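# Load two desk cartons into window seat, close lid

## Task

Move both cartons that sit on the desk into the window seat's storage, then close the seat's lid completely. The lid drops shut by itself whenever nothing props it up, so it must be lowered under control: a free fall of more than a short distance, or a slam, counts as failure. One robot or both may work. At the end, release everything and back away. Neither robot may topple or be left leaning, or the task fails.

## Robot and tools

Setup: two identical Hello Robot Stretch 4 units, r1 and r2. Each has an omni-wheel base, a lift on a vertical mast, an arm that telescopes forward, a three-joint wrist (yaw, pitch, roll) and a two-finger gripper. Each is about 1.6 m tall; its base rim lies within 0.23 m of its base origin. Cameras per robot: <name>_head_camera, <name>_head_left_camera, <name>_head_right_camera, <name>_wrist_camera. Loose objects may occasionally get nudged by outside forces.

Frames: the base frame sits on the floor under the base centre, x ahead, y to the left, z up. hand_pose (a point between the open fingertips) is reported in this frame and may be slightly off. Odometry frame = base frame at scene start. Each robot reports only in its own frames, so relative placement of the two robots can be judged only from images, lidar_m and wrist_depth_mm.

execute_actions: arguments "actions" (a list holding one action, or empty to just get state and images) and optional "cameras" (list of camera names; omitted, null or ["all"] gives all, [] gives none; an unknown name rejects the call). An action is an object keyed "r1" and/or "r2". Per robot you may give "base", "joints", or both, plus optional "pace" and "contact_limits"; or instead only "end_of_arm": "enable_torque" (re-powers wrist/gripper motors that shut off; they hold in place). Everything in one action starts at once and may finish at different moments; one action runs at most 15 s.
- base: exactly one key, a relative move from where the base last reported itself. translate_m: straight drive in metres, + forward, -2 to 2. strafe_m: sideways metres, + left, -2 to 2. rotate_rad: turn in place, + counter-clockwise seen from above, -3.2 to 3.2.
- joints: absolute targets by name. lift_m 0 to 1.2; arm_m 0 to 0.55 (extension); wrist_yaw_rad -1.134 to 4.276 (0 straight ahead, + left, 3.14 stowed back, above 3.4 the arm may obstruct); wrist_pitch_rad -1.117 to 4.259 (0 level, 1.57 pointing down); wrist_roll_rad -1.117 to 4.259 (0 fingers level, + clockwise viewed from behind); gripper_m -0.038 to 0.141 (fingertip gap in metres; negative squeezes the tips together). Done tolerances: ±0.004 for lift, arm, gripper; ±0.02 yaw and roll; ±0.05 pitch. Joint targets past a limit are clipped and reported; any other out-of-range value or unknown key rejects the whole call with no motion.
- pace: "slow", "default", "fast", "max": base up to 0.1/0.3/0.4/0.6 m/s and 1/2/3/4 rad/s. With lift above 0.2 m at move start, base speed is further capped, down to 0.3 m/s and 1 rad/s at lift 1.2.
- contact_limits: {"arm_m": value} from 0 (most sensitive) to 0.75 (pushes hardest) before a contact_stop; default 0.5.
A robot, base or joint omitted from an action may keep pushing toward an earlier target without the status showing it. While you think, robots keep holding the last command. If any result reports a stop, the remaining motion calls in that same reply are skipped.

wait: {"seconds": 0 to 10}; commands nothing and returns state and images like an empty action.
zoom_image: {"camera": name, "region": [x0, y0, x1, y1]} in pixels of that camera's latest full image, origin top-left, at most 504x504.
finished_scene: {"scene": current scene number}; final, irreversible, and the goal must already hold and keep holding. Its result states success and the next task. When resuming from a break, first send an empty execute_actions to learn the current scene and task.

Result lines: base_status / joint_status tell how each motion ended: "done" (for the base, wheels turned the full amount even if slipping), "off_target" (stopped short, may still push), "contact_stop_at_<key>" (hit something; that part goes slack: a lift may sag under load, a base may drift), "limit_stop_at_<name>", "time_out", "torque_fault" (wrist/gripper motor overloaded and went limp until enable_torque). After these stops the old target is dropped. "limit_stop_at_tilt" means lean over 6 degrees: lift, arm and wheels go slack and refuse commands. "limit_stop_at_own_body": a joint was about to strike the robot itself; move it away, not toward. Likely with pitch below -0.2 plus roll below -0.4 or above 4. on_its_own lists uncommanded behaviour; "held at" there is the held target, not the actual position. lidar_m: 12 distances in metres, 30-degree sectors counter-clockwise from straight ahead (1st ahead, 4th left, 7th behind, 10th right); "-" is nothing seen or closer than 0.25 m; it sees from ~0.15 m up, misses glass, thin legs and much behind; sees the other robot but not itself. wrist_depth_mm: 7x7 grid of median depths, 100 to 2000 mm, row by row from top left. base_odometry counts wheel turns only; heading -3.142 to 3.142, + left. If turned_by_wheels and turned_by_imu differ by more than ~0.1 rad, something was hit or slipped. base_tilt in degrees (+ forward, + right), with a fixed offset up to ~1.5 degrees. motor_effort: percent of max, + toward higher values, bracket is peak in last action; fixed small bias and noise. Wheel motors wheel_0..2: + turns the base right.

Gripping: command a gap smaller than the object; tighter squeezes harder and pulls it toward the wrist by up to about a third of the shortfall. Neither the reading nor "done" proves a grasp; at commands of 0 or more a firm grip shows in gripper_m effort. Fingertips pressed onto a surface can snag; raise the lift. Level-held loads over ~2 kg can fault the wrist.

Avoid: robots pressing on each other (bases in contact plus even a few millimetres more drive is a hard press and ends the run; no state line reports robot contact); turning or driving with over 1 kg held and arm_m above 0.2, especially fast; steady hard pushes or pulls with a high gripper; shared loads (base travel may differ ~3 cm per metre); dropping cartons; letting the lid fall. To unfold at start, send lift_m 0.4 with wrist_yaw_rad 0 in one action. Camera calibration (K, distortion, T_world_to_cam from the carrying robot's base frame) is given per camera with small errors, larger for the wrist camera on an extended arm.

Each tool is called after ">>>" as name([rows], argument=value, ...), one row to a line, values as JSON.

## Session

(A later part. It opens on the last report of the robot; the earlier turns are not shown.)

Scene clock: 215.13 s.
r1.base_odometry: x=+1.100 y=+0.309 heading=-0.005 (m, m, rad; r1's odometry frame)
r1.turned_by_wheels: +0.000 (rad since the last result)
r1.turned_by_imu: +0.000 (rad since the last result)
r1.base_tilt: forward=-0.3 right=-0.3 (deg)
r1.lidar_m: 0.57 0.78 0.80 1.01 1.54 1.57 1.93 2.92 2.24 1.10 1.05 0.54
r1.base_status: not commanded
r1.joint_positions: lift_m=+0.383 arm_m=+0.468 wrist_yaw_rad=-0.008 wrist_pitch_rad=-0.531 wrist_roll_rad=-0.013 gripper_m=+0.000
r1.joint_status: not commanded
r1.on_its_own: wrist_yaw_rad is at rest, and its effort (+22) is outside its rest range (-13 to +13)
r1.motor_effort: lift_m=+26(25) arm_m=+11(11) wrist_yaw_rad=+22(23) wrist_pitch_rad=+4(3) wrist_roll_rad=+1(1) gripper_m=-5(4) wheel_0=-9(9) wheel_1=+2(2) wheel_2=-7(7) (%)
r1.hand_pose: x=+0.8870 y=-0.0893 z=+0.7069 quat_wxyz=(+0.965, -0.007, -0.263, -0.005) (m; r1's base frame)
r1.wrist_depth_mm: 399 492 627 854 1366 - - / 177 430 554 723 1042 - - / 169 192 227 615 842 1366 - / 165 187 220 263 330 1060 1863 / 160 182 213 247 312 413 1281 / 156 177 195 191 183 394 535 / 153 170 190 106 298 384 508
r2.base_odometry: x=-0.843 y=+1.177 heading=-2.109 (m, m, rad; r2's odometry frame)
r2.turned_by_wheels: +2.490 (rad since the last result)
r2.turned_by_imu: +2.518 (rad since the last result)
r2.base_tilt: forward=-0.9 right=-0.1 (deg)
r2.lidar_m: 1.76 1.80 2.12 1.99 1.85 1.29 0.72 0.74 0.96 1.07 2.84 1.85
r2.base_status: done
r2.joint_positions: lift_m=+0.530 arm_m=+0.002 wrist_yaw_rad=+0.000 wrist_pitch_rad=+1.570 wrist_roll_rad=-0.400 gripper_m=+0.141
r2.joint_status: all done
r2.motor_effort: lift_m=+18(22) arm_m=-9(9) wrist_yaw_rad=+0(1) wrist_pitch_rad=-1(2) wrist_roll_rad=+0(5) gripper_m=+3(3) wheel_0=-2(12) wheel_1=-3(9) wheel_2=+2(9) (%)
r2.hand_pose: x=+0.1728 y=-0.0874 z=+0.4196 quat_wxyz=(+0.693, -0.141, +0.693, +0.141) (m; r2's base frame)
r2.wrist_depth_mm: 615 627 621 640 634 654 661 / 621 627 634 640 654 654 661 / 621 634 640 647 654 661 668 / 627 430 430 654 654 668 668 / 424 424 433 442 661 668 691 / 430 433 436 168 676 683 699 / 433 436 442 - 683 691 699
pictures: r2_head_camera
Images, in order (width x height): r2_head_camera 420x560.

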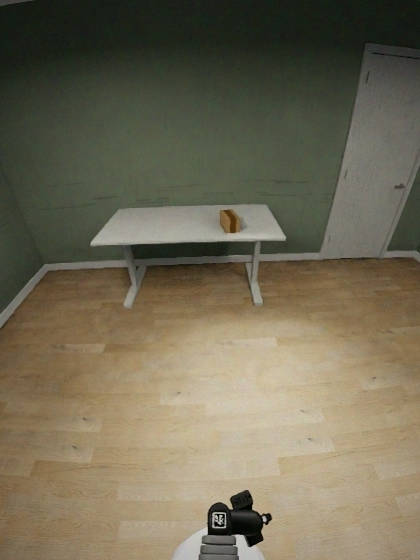

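>>> execute_actions(actions=[])

Scene clock: 233.67 s.
r1.base_odometry: x=+1.100 y=+0.309 heading=-0.005 (m, m, rad; r1's odometry frame)
r1.turned_by_wheels: +0.000 (rad since the last result)
r1.turned_by_imu: -0.001 (rad since the last result)
r1.base_tilt: forward=-0.2 right=-0.4 (deg)
r1.lidar_m: 0.58 0.79 0.80 1.00 1.54 1.57 1.94 2.90 2.24 1.10 1.06 0.55
r1.base_status: not commanded
r1.joint_positions: lift_m=+0.383 arm_m=+0.468 wrist_yaw_rad=-0.008 wrist_pitch_rad=-0.531 wrist_roll_rad=-0.013 gripper_m=+0.000
r1.joint_status: not commanded
r1.on_its_own: wrist_yaw_rad is at rest, and its effort (+22) is outside its rest range (-13 to +13)
r1.motor_effort: lift_m=+25(25) arm_m=+11(11) wrist_yaw_rad=+22(23) wrist_pitch_rad=+6(3) wrist_roll_rad=+1(1) gripper_m=-4(4) wheel_0=-9(9) wheel_1=+2(2) wheel_2=-7(7) (%)
r1.hand_pose: x=+0.8870 y=-0.0893 z=+0.7069 quat_wxyz=(+0.965, -0.007, -0.263, -0.005) (m; r1's base frame)
r1.wrist_depth_mm: 402 492 627 854 1397 - - / 177 430 559 723 1042 - - / 169 193 228 615 842 1366 - / 165 187 220 264 330 1042 1863 / 160 182 213 247 312 413 1281 / 156 177 194 191 183 392 530 / 153 170 189 105 297 384 508
r2.base_odometry: x=-0.843 y=+1.177 heading=-2.109 (m, m, rad; r2's odometry frame)
r2.turned_by_wheels: +0.000 (rad since the last result)
r2.turned_by_imu: -0.001 (rad since the last result)
r2.base_tilt: forward=-1.1 right=-0.2 (deg)
r2.lidar_m: 1.76 1.80 2.11 1.99 1.86 1.28 0.73 0.74 0.94 1.07 2.84 1.85
r2.base_status: done
r2.joint_positions: lift_m=+0.530 arm_m=+0.002 wrist_yaw_rad=+0.000 wrist_pitch_rad=+1.570 wrist_roll_rad=-0.400 gripper_m=+0.141
r2.joint_status: all done
r2.motor_effort: lift_m=+19(22) arm_m=-9(9) wrist_yaw_rad=-1(1) wrist_pitch_rad=+0(2) wrist_roll_rad=+1(5) gripper_m=+5(3) wheel_0=-2(12) wheel_1=-2(9) wheel_2=+2(9) (%)
r2.hand_pose: x=+0.1728 y=-0.0874 z=+0.4196 quat_wxyz=(+0.693, -0.141, +0.693, +0.141) (m; r2's base frame)
r2.wrist_depth_mm: 609 621 621 634 640 654 647 / 615 627 634 634 647 661 661 / 627 634 640 647 654 661 661 / 627 427 433 654 668 668 683 / 424 427 436 439 668 668 683 / 427 427 436 168 676 683 699 / 433 439 445 - 683 691 707
pictures: r1_head_camera, r1_head_left_camera, r1_head_right_camera, r1_wrist_camera, r2_head_camera, r2_head_left_camera, r2_head_right_camera, r2_wrist_camera
camera_calibration (this result's frames):
r1_wrist_camera: T_world_to_cam=[[0.0378965, -0.985135, -0.167551, -0.00112025], [0.503533, 0.163654, -0.848335, 0.220025], [0.863145, -0.0522186, 0.50225, -0.898011], [0, 0, 0, 1]] pos_world=[0.664366, -0.0840046, 0.637493]
r2_wrist_camera: T_world_to_cam=[[0.426446, -0.903463, 0.043561, -0.183484], [-0.902675, -0.422018, 0.0841342, 0.120693], [-0.0576286, -0.0752002, -0.995502, 0.649983], [0, 0, 0, 1]] pos_world=[0.224651, -0.0659572, 0.644897]
Images, in order (width x height): r1_head_camera 420x560, r1_head_left_camera 420x672, r1_head_right_camera 420x672, r1_wrist_camera 616x392, r2_head_camera 420x560, r2_head_left_camera 420x672, r2_head_right_camera 420x672, r2_wrist_camera 616x392.

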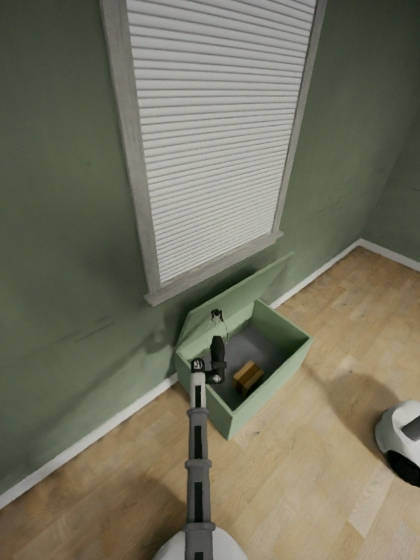

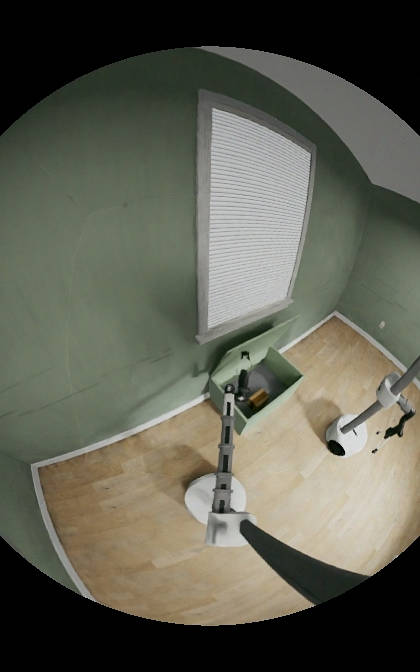

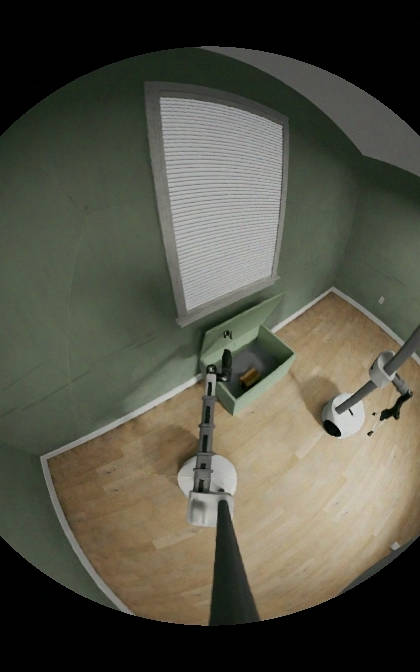

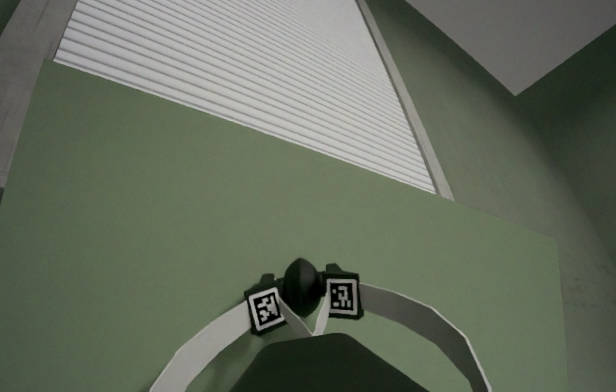

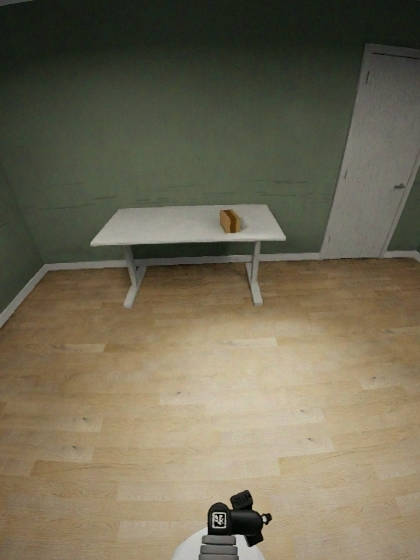

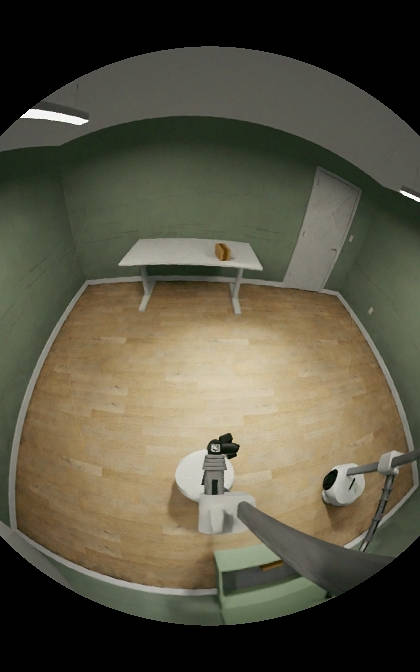

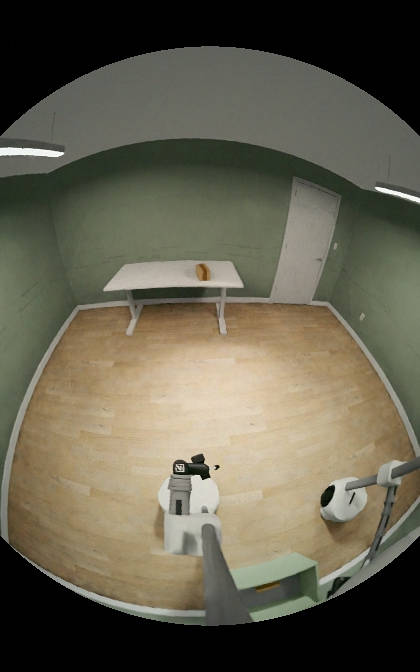

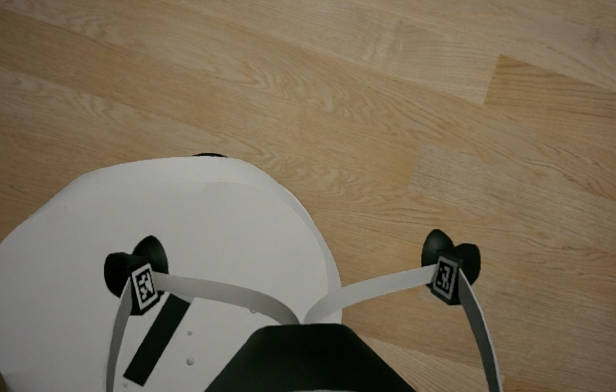

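>>> execute_actions([
  {"r2": {"base": {"translate_m": 1.35}, "joints": {"lift_m": 1.1, "arm_m": 0.2}, "pace": "fast"}},
], cameras=["r2_head_camera", "r2_wrist_camera"])

Scene clock: 243.07 s.
r1.base_odometry: x=+1.100 y=+0.309 heading=-0.005 (m, m, rad; r1's odometry frame)
r1.turned_by_wheels: +0.000 (rad since the last result)
r1.turned_by_imu: -0.001 (rad since the last result)
r1.base_tilt: forward=-0.3 right=-0.5 (deg)
r1.lidar_m: 0.59 0.78 0.81 1.00 1.55 1.56 1.94 2.92 1.84 1.89 3.19 0.56
r1.base_status: not commanded
r1.joint_positions: lift_m=+0.383 arm_m=+0.468 wrist_yaw_rad=-0.008 wrist_pitch_rad=-0.531 wrist_roll_rad=-0.013 gripper_m=+0.000
r1.joint_status: not commanded
r1.on_its_own: wrist_yaw_rad is at rest, and its effort (+22) is outside its rest range (-13 to +13)
r1.motor_effort: lift_m=+26(25) arm_m=+11(11) wrist_yaw_rad=+22(22) wrist_pitch_rad=+4(5) wrist_roll_rad=+1(1) gripper_m=-4(3) wheel_0=-9(9) wheel_1=+2(2) wheel_2=-7(6) (%)
r1.hand_pose: x=+0.8870 y=-0.0893 z=+0.7069 quat_wxyz=(+0.965, -0.007, -0.263, -0.005) (m; r1's base frame)
r1.wrist_depth_mm: 402 492 627 854 1366 - - / 177 433 554 732 1042 - - / 169 193 227 609 842 1397 - / 165 187 220 264 330 1042 1808 / 160 182 213 247 312 415 1281 / 156 177 195 191 182 392 539 / 154 170 189 106 297 384 504
r2.base_odometry: x=-1.535 y=+0.018 heading=-2.109 (m, m, rad; r2's odometry frame)
r2.turned_by_wheels: +0.000 (rad since the last result)
r2.turned_by_imu: -0.005 (rad since the last result)
r2.base_tilt: forward=-1.0 right=-0.1 (deg)
r2.lidar_m: 0.40 0.41 0.56 2.10 2.16 2.72 2.08 1.88 2.85 2.67 0.62 0.42
r2.base_status: done
r2.joint_positions: lift_m=+1.100 arm_m=+0.198 wrist_yaw_rad=+0.000 wrist_pitch_rad=+1.570 wrist_roll_rad=-0.400 gripper_m=+0.141
r2.joint_status: all done
r2.motor_effort: lift_m=+22(24) arm_m=+9(10) wrist_yaw_rad=+0(1) wrist_pitch_rad=-1(1) wrist_roll_rad=+0(0) gripper_m=+1(0) wheel_0=+2(9) wheel_1=+3(8) wheel_2=+0(10) (%)
r2.hand_pose: x=+0.3695 y=-0.0874 z=+0.9894 quat_wxyz=(+0.693, -0.141, +0.693, +0.141) (m; r2's base frame)
r2.wrist_depth_mm: 469 473 477 368 370 496 504 / 469 477 480 373 392 496 504 / 1182 1182 488 496 504 508 512 / 1205 1205 1229 1255 500 512 512 / 1205 1025 1008 1281 1229 521 525 / 1229 1025 1025 168 1308 1308 1308 / 1255 1255 1042 - 1308 1308 1336
pictures: r2_head_camera, r2_wrist_camera
camera_calibration (this result's frames):
r2_wrist_camera: T_world_to_cam=[[0.426285, -0.903542, 0.0435021, -0.292057], [-0.902741, -0.421851, 0.084259, 0.2502], [-0.0577802, -0.0751895, -0.995494, 1.22852], [0, 0, 0, 1]] pos_world=[0.42135, -0.0659668, 1.21461]
Images, in order (width x height): r2_head_camera 420x560, r2_wrist_camera 616x392.

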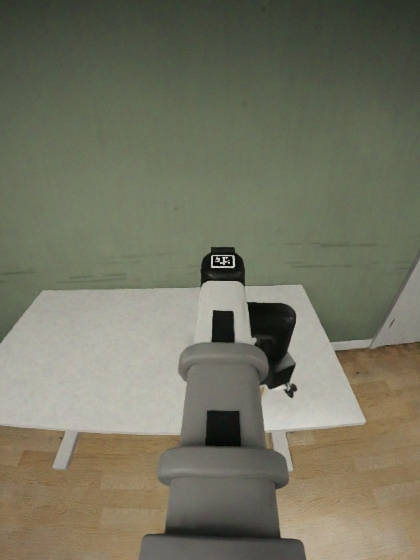

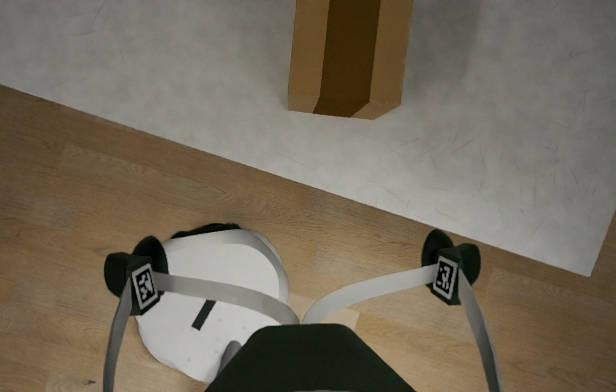

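>>> execute_actions([
  {"r2": {"base": {"strafe_m": 0.02}, "joints": {"arm_m": 0.41, "wrist_roll_rad": -0.305}}},
], cameras=["r2_wrist_camera"])

Scene clock: 252.33 s.
r1.base_odometry: x=+1.100 y=+0.309 heading=-0.005 (m, m, rad; r1's odometry frame)
r1.turned_by_wheels: +0.000 (rad since the last result)
r1.turned_by_imu: -0.001 (rad since the last result)
r1.base_tilt: forward=-0.1 right=-0.5 (deg)
r1.lidar_m: 0.58 0.78 0.80 1.00 1.54 1.57 1.94 2.90 1.85 1.90 3.18 0.57
r1.base_status: not commanded
r1.joint_positions: lift_m=+0.383 arm_m=+0.468 wrist_yaw_rad=-0.008 wrist_pitch_rad=-0.531 wrist_roll_rad=-0.013 gripper_m=+0.000
r1.joint_status: not commanded
r1.on_its_own: wrist_yaw_rad is at rest, and its effort (+23) is outside its rest range (-13 to +13)
r1.motor_effort: lift_m=+26(26) arm_m=+11(11) wrist_yaw_rad=+23(22) wrist_pitch_rad=+4(7) wrist_roll_rad=+1(1) gripper_m=-4(6) wheel_0=-9(9) wheel_1=+2(2) wheel_2=-6(7) (%)
r1.hand_pose: x=+0.8870 y=-0.0893 z=+0.7069 quat_wxyz=(+0.965, -0.007, -0.263, -0.005) (m; r1's base frame)
r1.wrist_depth_mm: 402 488 627 854 1366 - - / 177 430 554 732 1025 - - / 169 193 227 609 842 1366 - / 165 188 220 263 329 1060 1863 / 161 183 213 247 314 413 1281 / 156 177 194 191 182 394 535 / 153 171 189 106 298 384 508
r2.base_odometry: x=-1.518 y=+0.008 heading=-2.109 (m, m, rad; r2's odometry frame)
r2.turned_by_wheels: +0.000 (rad since the last result)
r2.turned_by_imu: -0.001 (rad since the last result)
r2.base_tilt: forward=-1.0 right=-0.1 (deg)
r2.lidar_m: 0.40 0.42 0.58 2.08 2.13 2.75 2.08 1.87 2.88 2.70 0.62 0.43
r2.base_status: done
r2.joint_positions: lift_m=+1.100 arm_m=+0.408 wrist_yaw_rad=+0.000 wrist_pitch_rad=+1.570 wrist_roll_rad=-0.305 gripper_m=+0.141
r2.joint_status: all done
r2.motor_effort: lift_m=+22(22) arm_m=+9(9) wrist_yaw_rad=+0(0) wrist_pitch_rad=+0(1) wrist_roll_rad=-1(2) gripper_m=+0(1) wheel_0=-1(8) wheel_1=+1(11) wheel_2=+0(2) (%)
r2.hand_pose: x=+0.5795 y=-0.0874 z=+0.9894 quat_wxyz=(+0.699, -0.108, +0.699, +0.108) (m; r2's base frame)
r2.wrist_depth_mm: 466 473 477 484 488 492 500 / 469 477 480 484 492 496 504 / 480 484 484 370 496 500 508 / 480 484 492 375 504 512 512 / 488 488 492 379 512 517 521 / 1229 496 500 168 512 517 530 / 1229 1025 1025 - 525 525 539
pictures: r2_wrist_camera
camera_calibration (this result's frames):
r2_wrist_camera: T_world_to_cam=[[0.338597, -0.939927, 0.0434669, -0.333893], [-0.938714, -0.334268, 0.0841444, 0.46835], [-0.06456, -0.069294, -0.995505, 1.24511], [0, 0, 0, 1]] pos_world=[0.633086, -0.0710016, 1.21462]
Images, in order (width x height): r2_wrist_camera 616x392.

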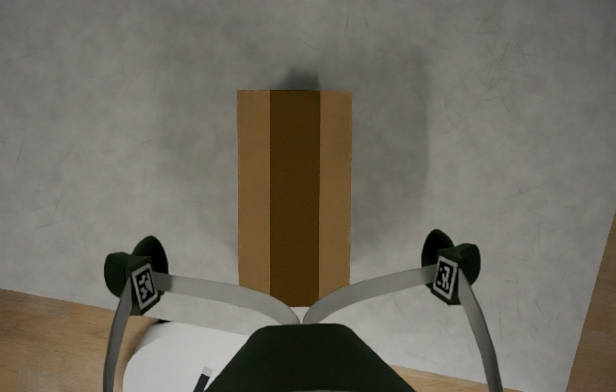

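>>> execute_actions([
  {"r2": {"joints": {"arm_m": 0.425, "wrist_roll_rad": -0.285, "lift_m": 0.985}}},
], cameras=["r2_wrist_camera"])

Scene clock: 257.30 s.
r1.base_odometry: x=+1.100 y=+0.309 heading=-0.005 (m, m, rad; r1's odometry frame)
r1.turned_by_wheels: +0.000 (rad since the last result)
r1.turned_by_imu: -0.001 (rad since the last result)
r1.base_tilt: forward=-0.2 right=-0.6 (deg)
r1.lidar_m: 0.59 0.79 0.80 1.02 1.54 1.57 1.95 2.89 1.85 1.88 3.18 0.56
r1.base_status: not commanded
r1.joint_positions: lift_m=+0.383 arm_m=+0.468 wrist_yaw_rad=-0.008 wrist_pitch_rad=-0.531 wrist_roll_rad=-0.013 gripper_m=+0.000
r1.joint_status: not commanded
r1.on_its_own: wrist_yaw_rad is at rest, and its effort (+23) is outside its rest range (-13 to +13)
r1.motor_effort: lift_m=+25(25) arm_m=+11(11) wrist_yaw_rad=+23(23) wrist_pitch_rad=+4(4) wrist_roll_rad=+1(1) gripper_m=-8(2) wheel_0=-9(9) wheel_1=+2(2) wheel_2=-7(6) (%)
r1.hand_pose: x=+0.8870 y=-0.0893 z=+0.7069 quat_wxyz=(+0.965, -0.007, -0.263, -0.005) (m; r1's base frame)
r1.wrist_depth_mm: 404 492 627 866 1397 - - / 177 430 559 732 1042 - - / 169 193 228 609 842 1397 - / 165 187 220 264 330 1060 1808 / 161 182 213 246 312 413 1281 / 156 177 194 191 183 392 530 / 154 171 190 106 297 387 508
r2.base_odometry: x=-1.518 y=+0.008 heading=-2.109 (m, m, rad; r2's odometry frame)
r2.turned_by_wheels: +0.000 (rad since the last result)
r2.turned_by_imu: -0.001 (rad since the last result)
r2.base_tilt: forward=-0.9 right=-0.1 (deg)
r2.lidar_m: 0.40 0.42 0.55 2.08 2.11 2.73 2.06 1.86 2.87 2.70 0.62 0.42
r2.base_status: not commanded
r2.joint_positions: lift_m=+0.985 arm_m=+0.423 wrist_yaw_rad=+0.000 wrist_pitch_rad=+1.570 wrist_roll_rad=-0.285 gripper_m=+0.141
r2.joint_status: all done
r2.motor_effort: lift_m=+12(21) arm_m=+9(11) wrist_yaw_rad=+0(1) wrist_pitch_rad=-2(1) wrist_roll_rad=+1(1) gripper_m=-1(0) wheel_0=-1(1) wheel_1=+1(0) wheel_2=+0(0) (%)
r2.hand_pose: x=+0.5944 y=-0.0874 z=+0.8751 quat_wxyz=(+0.700, -0.101, +0.700, +0.101) (m; r2's base frame)
r2.wrist_depth_mm: 355 362 366 368 375 375 379 / 362 364 368 256 377 382 387 / 366 370 256 258 382 384 389 / 368 373 260 260 387 389 394 / 373 375 262 264 266 392 399 / 377 382 264 168 392 399 404 / 382 384 387 - 399 402 410
pictures: r2_wrist_camera
camera_calibration (this result's frames):
r2_wrist_camera: T_world_to_cam=[[0.319741, -0.946511, 0.043399, -0.323299], [-0.945197, -0.315432, 0.0842921, 0.497368], [-0.0660939, -0.0679722, -0.995496, 1.13339], [0, 0, 0, 1]] pos_world=[0.648393, -0.0720813, 1.10039]
Images, in order (width x height): r2_wrist_camera 616x392.

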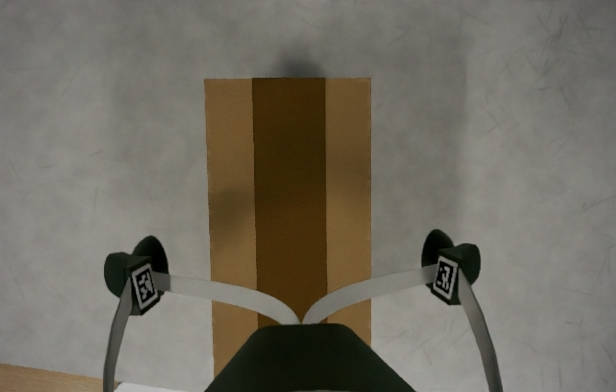

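>>> execute_actions([
  {"r2": {"joints": {"lift_m": 0.91}}},
], cameras=["r2_wrist_camera"])

>>> execute_actions([
  {"r2": {"joints": {"gripper_m": 0.06}}},
], cameras=["r2_wrist_camera"])

Scene clock: 263.73 s.
r1.base_odometry: x=+1.100 y=+0.309 heading=-0.005 (m, m, rad; r1's odometry frame)
r1.turned_by_wheels: +0.000 (rad since the last result)
r1.turned_by_imu: -0.001 (rad since the last result)
r1.base_tilt: forward=-0.2 right=-0.4 (deg)
r1.lidar_m: 0.57 0.78 0.80 1.01 1.53 1.56 1.95 2.92 1.85 1.91 3.18 0.54
r1.base_status: not commanded
r1.joint_positions: lift_m=+0.383 arm_m=+0.468 wrist_yaw_rad=-0.008 wrist_pitch_rad=-0.531 wrist_roll_rad=-0.013 gripper_m=+0.000
r1.joint_status: not commanded
r1.on_its_own: wrist_yaw_rad is at rest, and its effort (+22) is outside its rest range (-13 to +13)
r1.motor_effort: lift_m=+25(25) arm_m=+11(11) wrist_yaw_rad=+22(23) wrist_pitch_rad=+3(4) wrist_roll_rad=+1(1) gripper_m=-6(3) wheel_0=-9(9) wheel_1=+2(2) wheel_2=-6(7) (%)
r1.hand_pose: x=+0.8870 y=-0.0893 z=+0.7069 quat_wxyz=(+0.965, -0.007, -0.263, -0.005) (m; r1's base frame)
r1.wrist_depth_mm: 402 492 621 854 1397 - - / 177 430 554 723 1025 - - / 169 193 227 609 854 1397 - / 165 188 220 263 330 1060 1808 / 161 182 213 247 314 415 1281 / 156 177 195 191 182 392 535 / 154 170 189 106 297 387 508
r2.base_odometry: x=-1.518 y=+0.008 heading=-2.109 (m, m, rad; r2's odometry frame)
r2.turned_by_wheels: +0.000 (rad since the last result)
r2.turned_by_imu: -0.001 (rad since the last result)
r2.base_tilt: forward=-1.1 right=+0.0 (deg)
r2.lidar_m: 0.39 0.42 0.53 2.08 2.12 2.75 2.07 1.88 2.88 2.69 0.59 0.44
r2.base_status: not commanded
r2.joint_positions: lift_m=+0.910 arm_m=+0.423 wrist_yaw_rad=+0.000 wrist_pitch_rad=+1.570 wrist_roll_rad=-0.285 gripper_m=+0.141
r2.joint_status: all done
r2.motor_effort: lift_m=+12(13) arm_m=+9(10) wrist_yaw_rad=+0(0) wrist_pitch_rad=-1(1) wrist_roll_rad=-1(1) gripper_m=+3(0) wheel_0=+0(1) wheel_1=+0(0) wheel_2=+0(0) (%)
r2.hand_pose: x=+0.5944 y=-0.0874 z=+0.8002 quat_wxyz=(+0.700, -0.101, +0.700, +0.101) (m; r2's base frame)
r2.wrist_depth_mm: 286 290 291 296 298 301 306 / 290 291 180 181 185 303 307 / 293 296 182 184 186 309 312 / 296 298 184 185 188 312 317 / 298 301 186 187 190 315 320 / 301 303 188 168 193 317 324 / 304 309 189 - 320 322 327
pictures: r2_wrist_camera
camera_calibration (this result's frames):
r2_wrist_camera: T_world_to_cam=[[0.319737, -0.946512, 0.0433899, -0.320034], [-0.945196, -0.315427, 0.0843188, 0.503661], [-0.0661224, -0.0679718, -0.995494, 1.05877], [0, 0, 0, 1]] pos_world=[0.648394, -0.0720815, 1.02541]
Images, in order (width x height): r2_wrist_camera 616x392.

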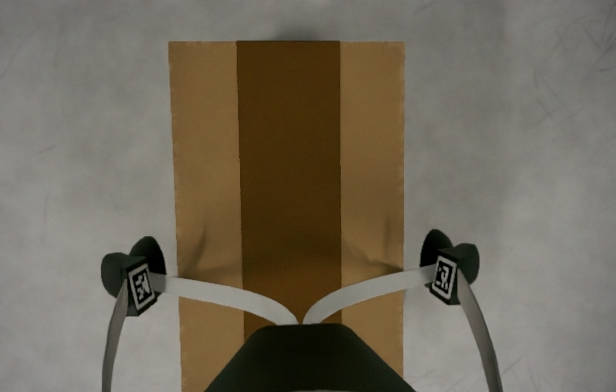

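Scene clock: 265.57 s.
r1.base_odometry: x=+1.100 y=+0.309 heading=-0.005 (m, m, rad; r1's odometry frame)
r1.turned_by_wheels: +0.000 (rad since the last result)
r1.turned_by_imu: +0.000 (rad since the last result)
r1.base_tilt: forward=-0.1 right=-0.5 (deg)
r1.lidar_m: 0.59 0.79 0.81 1.02 1.54 1.57 1.95 2.91 1.86 1.89 3.17 0.56
r1.base_status: not commanded
r1.joint_positions: lift_m=+0.383 arm_m=+0.468 wrist_yaw_rad=-0.008 wrist_pitch_rad=-0.531 wrist_roll_rad=-0.013 gripper_m=+0.000
r1.joint_status: not commanded
r1.on_its_own: wrist_yaw_rad is at rest, and its effort (+22) is outside its rest range (-13 to +13)
r1.motor_effort: lift_m=+25(25) arm_m=+11(11) wrist_yaw_rad=+22(23) wrist_pitch_rad=+4(4) wrist_roll_rad=+1(1) gripper_m=-4(4) wheel_0=-9(9) wheel_1=+2(2) wheel_2=-6(6) (%)
r1.hand_pose: x=+0.8870 y=-0.0893 z=+0.7069 quat_wxyz=(+0.965, -0.007, -0.263, -0.005) (m; r1's base frame)
r1.wrist_depth_mm: 399 496 627 854 1397 - - / 177 430 554 723 1025 - - / 169 193 226 615 842 1397 - / 165 188 220 264 330 1060 1863 / 161 182 213 247 312 413 1281 / 156 177 195 191 182 392 535 / 154 171 189 105 298 384 504
r2.base_odometry: x=-1.518 y=+0.008 heading=-2.109 (m, m, rad; r2's odometry frame)
r2.turned_by_wheels: +0.000 (rad since the last result)
r2.turned_by_imu: +0.000 (rad since the last result)
r2.base_tilt: forward=-1.1 right=-0.1 (deg)
r2.lidar_m: 0.39 0.41 0.56 2.08 2.12 2.75 2.07 1.87 2.87 2.70 0.62 0.43
r2.base_status: not commanded
r2.joint_positions: lift_m=+0.910 arm_m=+0.423 wrist_yaw_rad=+0.000 wrist_pitch_rad=+1.570 wrist_roll_rad=-0.285 gripper_m=+0.060
r2.joint_status: all done
r2.motor_effort: lift_m=+13(13) arm_m=+9(9) wrist_yaw_rad=+0(0) wrist_pitch_rad=-2(3) wrist_roll_rad=-1(0) gripper_m=-20(20) wheel_0=+0(1) wheel_1=+0(0) wheel_2=+0(0) (%)
r2.hand_pose: x=+0.5944 y=-0.0874 z=+0.8001 quat_wxyz=(+0.700, -0.101, +0.700, +0.101) (m; r2's base frame)
r2.wrist_depth_mm: 285 287 290 291 296 301 304 / 287 291 169 171 173 304 306 / 291 294 171 172 174 309 309 / 296 297 173 174 177 310 314 / 297 300 174 176 178 314 317 / 300 182 176 177 179 184 322 / 304 307 178 - 182 322 327
pictures: r2_wrist_camera
camera_calibration (this result's frames):
r2_wrist_camera: T_world_to_cam=[[0.319726, -0.946519, 0.0433342, -0.319964], [-0.945188, -0.315408, 0.0844834, 0.503493], [-0.0662971, -0.0679705, -0.995482, 1.05874], [0, 0, 0, 1]] pos_world=[0.648387, -0.0720826, 1.02529]
Images, in order (width x height): r2_wrist_camera 616x392.

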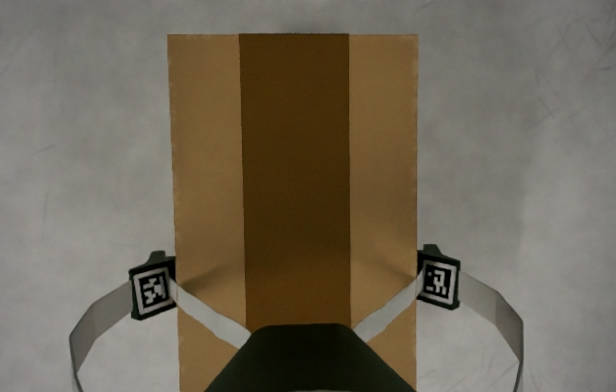

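>>> execute_actions([
  {"r2": {"base": {"translate_m": -0.5}, "joints": {"lift_m": 0.97, "arm_m": 0.05}}},
], cameras=["r2_wrist_camera"])

>>> execute_actions([
  {"r2": {"base": {"translate_m": -0.75}, "joints": {"lift_m": 0.6, "wrist_roll_rad": 1.65}, "pace": "fast"}},
], cameras=["r2_wrist_camera"])

>>> execute_actions([
  {"r2": {"base": {"rotate_rad": 3.1}}},
], cameras=["r2_head_camera", "r2_wrist_camera", "r1_head_camera"])

Scene clock: 277.50 s.
r1.base_odometry: x=+1.100 y=+0.309 heading=-0.005 (m, m, rad; r1's odometry frame)
r1.turned_by_wheels: +0.000 (rad since the last result)
r1.turned_by_imu: -0.001 (rad since the last result)
r1.base_tilt: forward=-0.3 right=-0.3 (deg)
r1.lidar_m: 0.59 0.79 0.80 1.00 1.53 1.55 1.94 2.91 1.62 1.49 3.18 0.56
r1.base_status: not commanded
r1.joint_positions: lift_m=+0.383 arm_m=+0.468 wrist_yaw_rad=-0.008 wrist_pitch_rad=-0.531 wrist_roll_rad=-0.013 gripper_m=+0.000
r1.joint_status: not commanded
r1.on_its_own: wrist_yaw_rad is at rest, and its effort (+22) is outside its rest range (-13 to +13)
r1.motor_effort: lift_m=+26(26) arm_m=+11(11) wrist_yaw_rad=+22(23) wrist_pitch_rad=+5(4) wrist_roll_rad=+1(2) gripper_m=-4(6) wheel_0=-9(9) wheel_1=+2(2) wheel_2=-6(7) (%)
r1.hand_pose: x=+0.8870 y=-0.0893 z=+0.7069 quat_wxyz=(+0.965, -0.007, -0.263, -0.005) (m; r1's base frame)
r1.wrist_depth_mm: 399 496 627 854 1366 - - / 177 433 554 723 1042 - - / 169 193 227 615 831 1366 - / 165 187 220 263 330 1060 1863 / 161 182 213 248 314 413 1281 / 156 177 194 191 183 392 530 / 154 170 190 106 297 384 504
r2.base_odometry: x=-1.261 y=+0.437 heading=-2.110 (m, m, rad; r2's odometry frame)
r2.turned_by_wheels: +0.000 (rad since the last result)
r2.turned_by_imu: -0.001 (rad since the last result)
r2.base_tilt: forward=-1.0 right=-0.1 (deg)
r2.lidar_m: 0.27 0.93 1.24 2.03 2.08 2.19 1.56 1.54 1.50 2.73 2.61 0.97
r2.base_status: done
r2.joint_positions: lift_m=+0.970 arm_m=+0.052 wrist_yaw_rad=+0.000 wrist_pitch_rad=+1.570 wrist_roll_rad=-0.285 gripper_m=+0.060
r2.joint_status: all done
r2.motor_effort: lift_m=+23(24) arm_m=-10(10) wrist_yaw_rad=+0(1) wrist_pitch_rad=-2(2) wrist_roll_rad=+0(0) gripper_m=-22(20) wheel_0=-3(7) wheel_1=-3(7) wheel_2=+0(11) (%)
r2.hand_pose: x=+0.2227 y=-0.0874 z=+0.8593 quat_wxyz=(+0.700, -0.100, +0.700, +0.100) (m; r2's base frame)
r2.wrist_depth_mm: 1060 1042 1060 1078 1078 1078 1118 / 1060 1060 169 171 173 1098 1118 / 1060 1078 171 172 175 1118 1138 / 1078 1078 173 174 177 1138 1138 / 1078 1078 174 176 178 1138 1160 / 1098 182 176 177 179 184 1160 / 1098 1118 177 - 181 1182 1182
pictures: r2_wrist_camera
camera_calibration (this result's frames):
r2_wrist_camera: T_world_to_cam=[[0.319309, -0.946661, 0.0432856, -0.203567], [-0.945316, -0.314986, 0.084627, 0.14711], [-0.0664788, -0.0679407, -0.995472, 1.09308], [0, 0, 0, 1]] pos_world=[0.276733, -0.0721068, 1.0845]
Images, in order (width x height): r2_wrist_camera 616x392.

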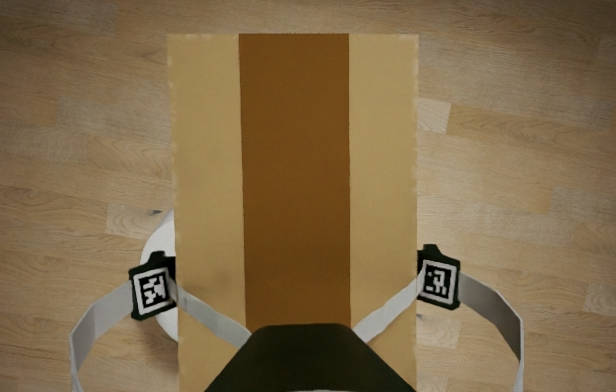

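Scene clock: 281.00 s.
r1.base_odometry: x=+1.100 y=+0.309 heading=-0.005 (m, m, rad; r1's odometry frame)
r1.turned_by_wheels: +0.000 (rad since the last result)
r1.turned_by_imu: -0.001 (rad since the last result)
r1.base_tilt: forward=-0.1 right=-0.4 (deg)
r1.lidar_m: 0.57 0.78 0.81 1.01 1.54 1.57 1.95 2.90 2.24 1.11 1.10 0.57
r1.base_status: not commanded
r1.joint_positions: lift_m=+0.383 arm_m=+0.468 wrist_yaw_rad=-0.008 wrist_pitch_rad=-0.531 wrist_roll_rad=-0.013 gripper_m=+0.000
r1.joint_status: not commanded
r1.on_its_own: wrist_yaw_rad is at rest, and its effort (+22) is outside its rest range (-13 to +13)
r1.motor_effort: lift_m=+26(25) arm_m=+11(11) wrist_yaw_rad=+22(23) wrist_pitch_rad=+4(3) wrist_roll_rad=+1(1) gripper_m=-2(6) wheel_0=-9(9) wheel_1=+2(2) wheel_2=-7(6) (%)
r1.hand_pose: x=+0.8870 y=-0.0893 z=+0.7069 quat_wxyz=(+0.965, -0.007, -0.263, -0.005) (m; r1's base frame)
r1.wrist_depth_mm: 402 492 621 854 1366 - - / 177 430 554 723 1042 - - / 169 193 227 615 842 1397 - / 165 188 220 264 329 1042 1808 / 161 182 213 248 312 413 1281 / 156 177 195 192 182 394 535 / 154 171 190 106 297 384 508
r2.base_odometry: x=-0.876 y=+1.081 heading=-2.110 (m, m, rad; r2's odometry frame)
r2.turned_by_wheels: +0.000 (rad since the last result)
r2.turned_by_imu: +0.000 (rad since the last result)
r2.base_tilt: forward=-1.1 right=-0.2 (deg)
r2.lidar_m: 1.65 1.70 2.11 1.98 2.03 1.37 0.82 0.84 1.08 1.14 2.85 0.25
r2.base_status: done
r2.joint_positions: lift_m=+0.600 arm_m=+0.052 wrist_yaw_rad=+0.000 wrist_pitch_rad=+1.570 wrist_roll_rad=+1.650 gripper_m=+0.060
r2.joint_status: all done
r2.motor_effort: lift_m=+14(20) arm_m=-9(10) wrist_yaw_rad=+0(0) wrist_pitch_rad=-1(2) wrist_roll_rad=+0(5) gripper_m=-22(25) wheel_0=-1(7) wheel_1=-3(7) wheel_2=-3(13) (%)
r2.hand_pose: x=+0.2228 y=-0.0874 z=+0.4900 quat_wxyz=(+0.480, +0.519, +0.480, -0.519) (m; r2's base frame)
r2.wrist_depth_mm: 683 691 691 691 707 707 707 / 691 699 169 171 173 723 723 / 699 699 171 172 175 504 517 / 707 715 173 174 176 512 517 / 715 723 174 175 178 521 530 / 732 182 175 177 179 183 535 / 732 750 177 - 182 535 778
pictures: r2_wrist_camera
camera_calibration (this result's frames):
r2_wrist_camera: T_world_to_cam=[[-0.998366, 0.0382583, 0.0424519, 0.192454], [0.0417621, 0.995507, 0.0849764, 0.0729667], [-0.0390102, 0.0866104, -0.995478, 0.732878], [0, 0, 0, 1]] pos_world=[0.217682, -0.143477, 0.715194]
Images, in order (width x height): r2_wrist_camera 616x392.

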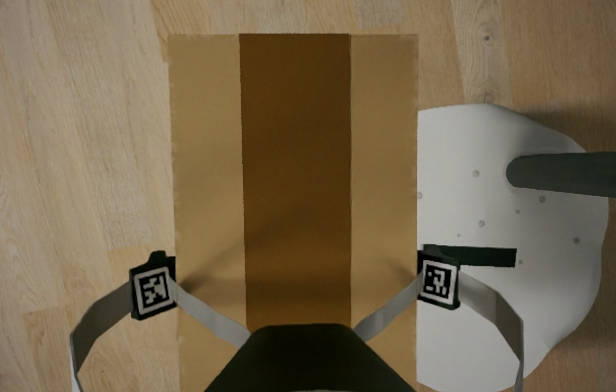

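Scene clock: 283.83 s.
r1.base_odometry: x=+1.100 y=+0.309 heading=-0.005 (m, m, rad; r1's odometry frame)
r1.turned_by_wheels: +0.000 (rad since the last result)
r1.turned_by_imu: -0.001 (rad since the last result)
r1.base_tilt: forward=-0.2 right=-0.4 (deg)
r1.lidar_m: 0.58 0.78 0.80 0.99 1.54 1.57 1.95 2.91 2.24 1.12 1.10 0.57
r1.base_status: not commanded
r1.joint_positions: lift_m=+0.383 arm_m=+0.468 wrist_yaw_rad=-0.008 wrist_pitch_rad=-0.531 wrist_roll_rad=-0.013 gripper_m=+0.000
r1.joint_status: not commanded
r1.on_its_own: wrist_yaw_rad is at rest, and its effort (+23) is outside its rest range (-13 to +13)
r1.motor_effort: lift_m=+25(25) arm_m=+11(11) wrist_yaw_rad=+23(22) wrist_pitch_rad=+6(3) wrist_roll_rad=+1(1) gripper_m=-5(4) wheel_0=-9(9) wheel_1=+2(2) wheel_2=-7(7) (%)
r1.hand_pose: x=+0.8870 y=-0.0893 z=+0.7069 quat_wxyz=(+0.965, -0.007, -0.263, -0.005) (m; r1's base frame)
r1.wrist_depth_mm: 402 492 627 842 1397 - - / 177 433 554 723 1042 - - / 169 193 227 615 854 1397 - / 165 188 220 264 330 1042 1808 / 160 183 213 247 312 415 1281 / 156 178 195 191 182 394 535 / 154 170 189 106 298 384 508
r2.base_odometry: x=-0.876 y=+1.081 heading=+0.990 (m, m, rad; r2's odometry frame)
r2.turned_by_wheels: +3.100 (rad since the last result)
r2.turned_by_imu: +3.135 (rad since the last result)
r2.base_tilt: forward=-1.1 right=-0.2 (deg)
r2.lidar_m: 0.84 0.84 1.06 1.14 2.84 2.65 1.67 1.70 2.13 1.97 2.02 0.25
r2.base_status: done
r2.joint_positions: lift_m=+0.600 arm_m=+0.052 wrist_yaw_rad=+0.000 wrist_pitch_rad=+1.570 wrist_roll_rad=+1.650 gripper_m=+0.060
r2.joint_status: not commanded
r2.motor_effort: lift_m=+14(14) arm_m=-9(10) wrist_yaw_rad=+0(0) wrist_pitch_rad=+0(0) wrist_roll_rad=-1(0) gripper_m=-22(23) wheel_0=-4(9) wheel_1=-2(8) wheel_2=+1(10) (%)
r2.hand_pose: x=+0.2229 y=-0.0874 z=+0.4900 quat_wxyz=(+0.480, +0.520, +0.480, -0.519) (m; r2's base frame)
r2.wrist_depth_mm: 683 691 699 699 699 715 715 / 691 699 170 171 173 715 723 / 699 707 171 172 174 508 512 / 707 715 172 174 177 508 512 / 715 723 174 176 178 521 525 / 723 182 176 177 179 183 535 / 741 732 177 - 182 535 768
pictures: r1_head_camera, r2_head_camera, r2_wrist_camera
camera_calibration (this result's frames):
r2_wrist_camera: T_world_to_cam=[[-0.998376, 0.038282, 0.0421845, 0.192678], [0.041763, 0.995506, 0.0849877, 0.0729572], [-0.0387415, 0.0866114, -0.995489, 0.732826], [0, 0, 0, 1]] pos_world=[0.217709, -0.143477, 0.715192]
Images, in order (width x height): r1_head_camera 420x560, r2_head_camera 420x560, r2_wrist_camera 616x392.

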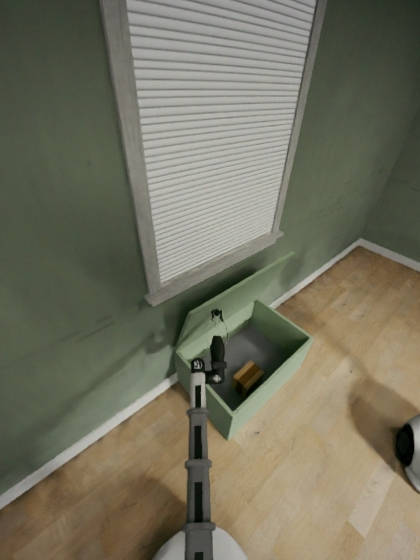

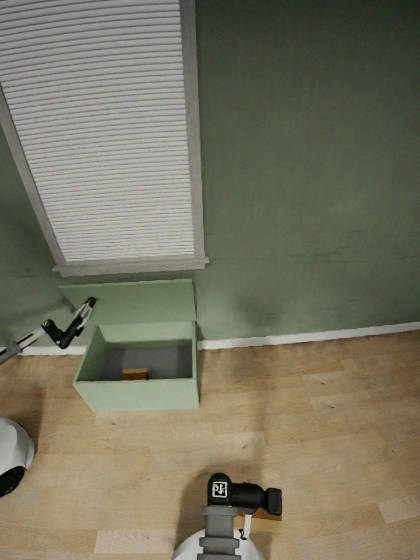

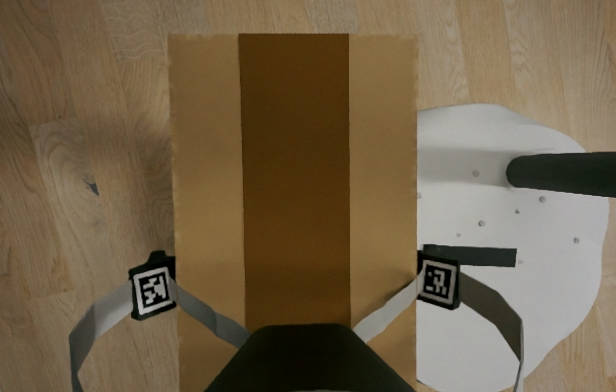

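>>> execute_actions([
  {"r2": {"base": {"rotate_rad": 0.395}, "joints": {"wrist_roll_rad": 1.9}}},
], cameras=[])

>>> execute_actions([
  {"r2": {"base": {"translate_m": 0.49}, "joints": {"arm_m": 0.35}}},
], cameras=["r2_head_camera", "r2_wrist_camera", "r1_head_camera"])

Scene clock: 301.40 s.
r1.base_odometry: x=+1.100 y=+0.309 heading=-0.005 (m, m, rad; r1's odometry frame)
r1.turned_by_wheels: +0.000 (rad since the last result)
r1.turned_by_imu: -0.001 (rad since the last result)
r1.base_tilt: forward=-0.1 right=-0.5 (deg)
r1.lidar_m: 0.58 0.78 0.80 1.00 1.55 1.56 1.95 2.88 2.23 1.11 1.09 0.57
r1.base_status: not commanded
r1.joint_positions: lift_m=+0.383 arm_m=+0.468 wrist_yaw_rad=-0.008 wrist_pitch_rad=-0.531 wrist_roll_rad=-0.013 gripper_m=+0.000
r1.joint_status: not commanded
r1.on_its_own: wrist_yaw_rad is at rest, and its effort (+23) is outside its rest range (-13 to +13)
r1.motor_effort: lift_m=+26(26) arm_m=+11(11) wrist_yaw_rad=+23(23) wrist_pitch_rad=+5(4) wrist_roll_rad=+1(1) gripper_m=-4(4) wheel_0=-9(9) wheel_1=+2(2) wheel_2=-6(7) (%)
r1.hand_pose: x=+0.8870 y=-0.0893 z=+0.7069 quat_wxyz=(+0.965, -0.007, -0.263, -0.005) (m; r1's base frame)
r1.wrist_depth_mm: 402 492 627 854 1397 - - / 177 430 554 732 1025 - - / 169 193 227 615 842 1397 - / 165 188 220 263 329 1042 1808 / 161 182 213 247 312 413 1281 / 156 177 194 191 182 394 535 / 154 171 189 106 298 384 504
r2.base_odometry: x=-0.876 y=+1.081 heading=+1.384 (m, m, rad; r2's odometry frame)
r2.turned_by_wheels: +0.395 (rad since the last result)
r2.turned_by_imu: +0.398 (rad since the last result)
r2.base_tilt: forward=-1.1 right=-0.1 (deg)
r2.lidar_m: 0.81 0.98 1.13 2.81 2.78 1.65 1.67 2.25 1.97 1.98 1.50 0.26
r2.base_status: done
r2.joint_positions: lift_m=+0.600 arm_m=+0.052 wrist_yaw_rad=+0.000 wrist_pitch_rad=+1.570 wrist_roll_rad=+1.900 gripper_m=+0.060
r2.joint_status: all done
r2.motor_effort: lift_m=+14(14) arm_m=-10(10) wrist_yaw_rad=+0(0) wrist_pitch_rad=+0(0) wrist_roll_rad=+1(3) gripper_m=-22(21) wheel_0=-3(8) wheel_1=-2(7) wheel_2=-1(9) (%)
r2.hand_pose: x=+0.2229 y=-0.0874 z=+0.4900 quat_wxyz=(+0.412, +0.575, +0.411, -0.575) (m; r2's base frame)
r2.wrist_depth_mm: 676 691 683 691 699 707 715 / 691 691 169 170 173 504 427 / 699 699 171 172 175 504 512 / 699 707 173 174 176 508 521 / 723 715 174 176 178 517 530 / 732 182 176 177 179 183 768 / 741 732 177 - 182 768 778
pictures: none
No camera images: the call's "cameras" was empty. Leave "cameras" out to get every camera's image.

Scene clock: 304.53 s.
r1.base_odometry: x=+1.100 y=+0.309 heading=-0.005 (m, m, rad; r1's odometry frame)
r1.turned_by_wheels: +0.000 (rad since the last result)
r1.turned_by_imu: -0.001 (rad since the last result)
r1.base_tilt: forward=-0.2 right=-0.4 (deg)
r1.lidar_m: 0.58 0.79 0.80 1.02 1.53 1.56 1.95 2.91 2.22 2.75 0.86 0.58
r1.base_status: not commanded
r1.joint_positions: lift_m=+0.383 arm_m=+0.468 wrist_yaw_rad=-0.008 wrist_pitch_rad=-0.531 wrist_roll_rad=-0.013 gripper_m=+0.000
r1.joint_status: not commanded
r1.on_its_own: wrist_yaw_rad is at rest, and its effort (+23) is outside its rest range (-13 to +13)
r1.motor_effort: lift_m=+26(25) arm_m=+11(11) wrist_yaw_rad=+23(22) wrist_pitch_rad=+5(5) wrist_roll_rad=+2(1) gripper_m=-5(4) wheel_0=-9(9) wheel_1=+2(2) wheel_2=-7(7) (%)
r1.hand_pose: x=+0.8870 y=-0.0893 z=+0.7069 quat_wxyz=(+0.965, -0.007, -0.263, -0.005) (m; r1's base frame)
r1.wrist_depth_mm: 402 488 621 854 1430 - - / 177 430 554 723 1060 - - / 169 193 227 615 842 1366 - / 165 188 220 264 330 1060 1808 / 161 182 213 247 312 413 1281 / 156 177 195 191 182 394 530 / 153 171 189 106 298 382 504
r2.base_odometry: x=-0.786 y=+1.562 heading=+1.385 (m, m, rad; r2's odometry frame)
r2.turned_by_wheels: +0.001 (rad since the last result)
r2.turned_by_imu: -0.002 (rad since the last result)
r2.base_tilt: forward=-1.0 right=+0.0 (deg)
r2.lidar_m: 0.35 0.43 0.86 0.90 3.14 2.11 2.15 2.40 2.13 1.59 0.96 0.35
r2.base_status: done
r2.joint_positions: lift_m=+0.600 arm_m=+0.348 wrist_yaw_rad=+0.000 wrist_pitch_rad=+1.570 wrist_roll_rad=+1.900 gripper_m=+0.060
r2.joint_status: all done
r2.motor_effort: lift_m=+14(14) arm_m=+9(11) wrist_yaw_rad=+0(1) wrist_pitch_rad=+0(3) wrist_roll_rad=+0(0) gripper_m=-22(22) wheel_0=+3(7) wheel_1=+2(6) wheel_2=+2(10) (%)
r2.hand_pose: x=+0.5196 y=-0.0874 z=+0.4900 quat_wxyz=(+0.412, +0.575, +0.411, -0.575) (m; r2's base frame)
r2.wrist_depth_mm: 521 676 683 691 707 707 539 / 404 368 170 171 173 585 504 / 477 640 171 173 174 564 508 / 473 647 172 174 176 627 521 / 466 621 175 176 177 741 741 / 455 182 176 177 179 183 778 / 436 668 177 - 182 759 778
pictures: r1_head_camera, r2_head_camera, r2_wrist_camera
camera_calibration (this result's frames):
r2_wrist_camera: T_world_to_cam=[[-0.957872, 0.284075, 0.0422173, 0.489344], [0.286745, 0.954208, 0.0852337, -0.0704597], [-0.0160713, 0.0937486, -0.995466, 0.733155], [0, 0, 0, 1]] pos_world=[0.500715, -0.14051, 0.715178]
Images, in order (width x height): r1_head_camera 420x560, r2_head_camera 420x560, r2_wrist_camera 616x392.

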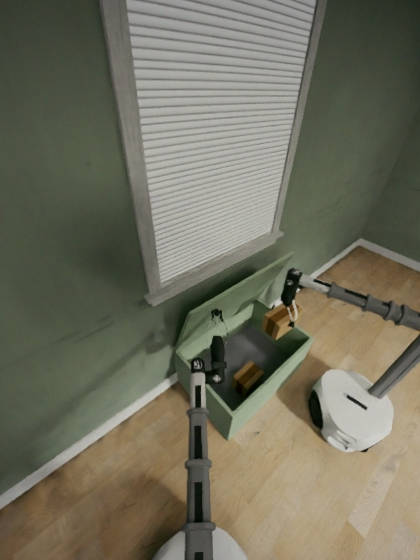

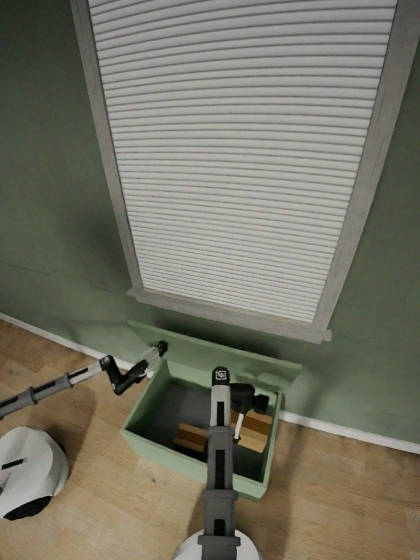

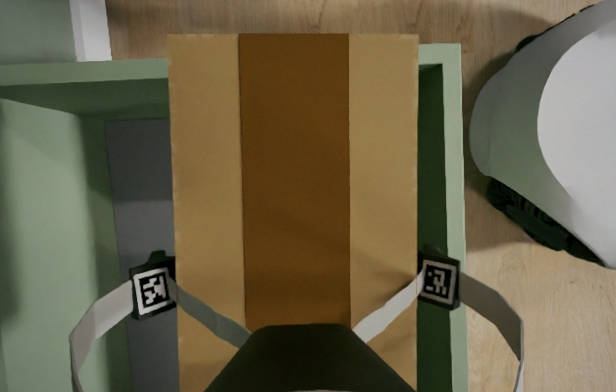

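>>> execute_actions([
  {"r2": {"joints": {"lift_m": 0.30, "wrist_roll_rad": 1.865}}},
], cameras=["r2_wrist_camera", "r1_head_camera"])

Scene clock: 311.57 s.
r1.base_odometry: x=+1.100 y=+0.309 heading=-0.005 (m, m, rad; r1's odometry frame)
r1.turned_by_wheels: +0.000 (rad since the last result)
r1.turned_by_imu: -0.001 (rad since the last result)
r1.base_tilt: forward=+0.0 right=-0.5 (deg)
r1.lidar_m: 0.58 0.79 0.78 1.01 1.54 1.56 1.95 2.89 2.23 2.75 0.86 0.56
r1.base_status: not commanded
r1.joint_positions: lift_m=+0.383 arm_m=+0.468 wrist_yaw_rad=-0.008 wrist_pitch_rad=-0.531 wrist_roll_rad=-0.013 gripper_m=+0.000
r1.joint_status: not commanded
r1.on_its_own: wrist_yaw_rad is at rest, and its effort (+22) is outside its rest range (-13 to +13)
r1.motor_effort: lift_m=+25(25) arm_m=+11(11) wrist_yaw_rad=+22(22) wrist_pitch_rad=+3(4) wrist_roll_rad=+1(1) gripper_m=-4(3) wheel_0=-9(9) wheel_1=+2(2) wheel_2=-7(7) (%)
r1.hand_pose: x=+0.8870 y=-0.0893 z=+0.7069 quat_wxyz=(+0.965, -0.007, -0.263, -0.005) (m; r1's base frame)
r1.wrist_depth_mm: 402 492 627 854 1366 - - / 177 430 554 732 1042 - - / 169 193 227 615 842 1397 - / 165 188 220 263 329 1060 1808 / 160 182 213 247 314 415 1281 / 156 177 195 191 183 392 530 / 153 170 189 105 298 384 508
r2.base_odometry: x=-0.786 y=+1.562 heading=+1.385 (m, m, rad; r2's odometry frame)
r2.turned_by_wheels: +0.000 (rad since the last result)
r2.turned_by_imu: -0.001 (rad since the last result)
r2.base_tilt: forward=-1.1 right=-0.1 (deg)
r2.lidar_m: 0.35 0.43 0.85 0.90 3.14 2.13 2.14 2.42 2.10 1.59 0.95 0.34
r2.base_status: not commanded
r2.joint_positions: lift_m=+0.300 arm_m=+0.348 wrist_yaw_rad=+0.000 wrist_pitch_rad=+1.570 wrist_roll_rad=+1.865 gripper_m=+0.060
r2.joint_status: all done
r2.motor_effort: lift_m=+14(14) arm_m=+9(9) wrist_yaw_rad=-1(0) wrist_pitch_rad=-1(0) wrist_roll_rad=-1(5) gripper_m=-26(23) wheel_0=+3(3) wheel_1=+2(2) wheel_2=+2(2) (%)
r2.hand_pose: x=+0.5196 y=-0.0874 z=+0.1900 quat_wxyz=(+0.421, +0.568, +0.421, -0.568) (m; r2's base frame)
r2.wrist_depth_mm: 236 238 208 211 230 254 220 / 334 334 169 170 173 301 224 / 338 342 171 172 175 304 224 / 342 347 172 174 176 307 226 / 345 349 175 176 178 290 227 / 349 182 176 177 179 184 229 / 353 357 177 - 181 317 230
pictures: r1_head_camera, r2_wrist_camera
camera_calibration (this result's frames):
r2_wrist_camera: T_world_to_cam=[[-0.967035, 0.251113, 0.0422584, 0.503867], [0.253909, 0.963469, 0.0851875, -0.0270091], [-0.019323, 0.0931091, -0.995468, 0.436182], [0, 0, 0, 1]] pos_world=[0.502543, -0.141117, 0.415214]
Images, in order (width x height): r1_head_camera 420x560, r2_wrist_camera 616x392.

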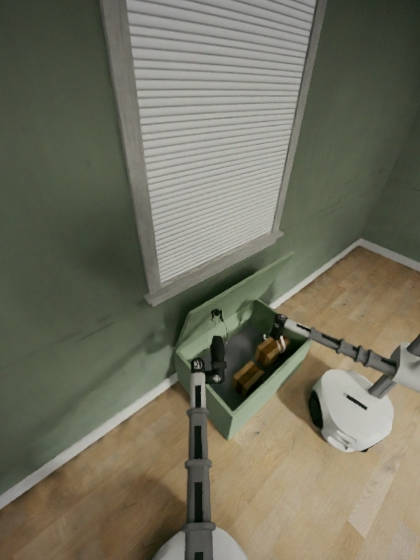

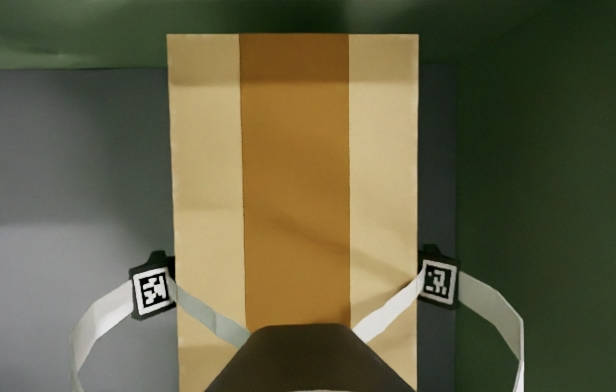

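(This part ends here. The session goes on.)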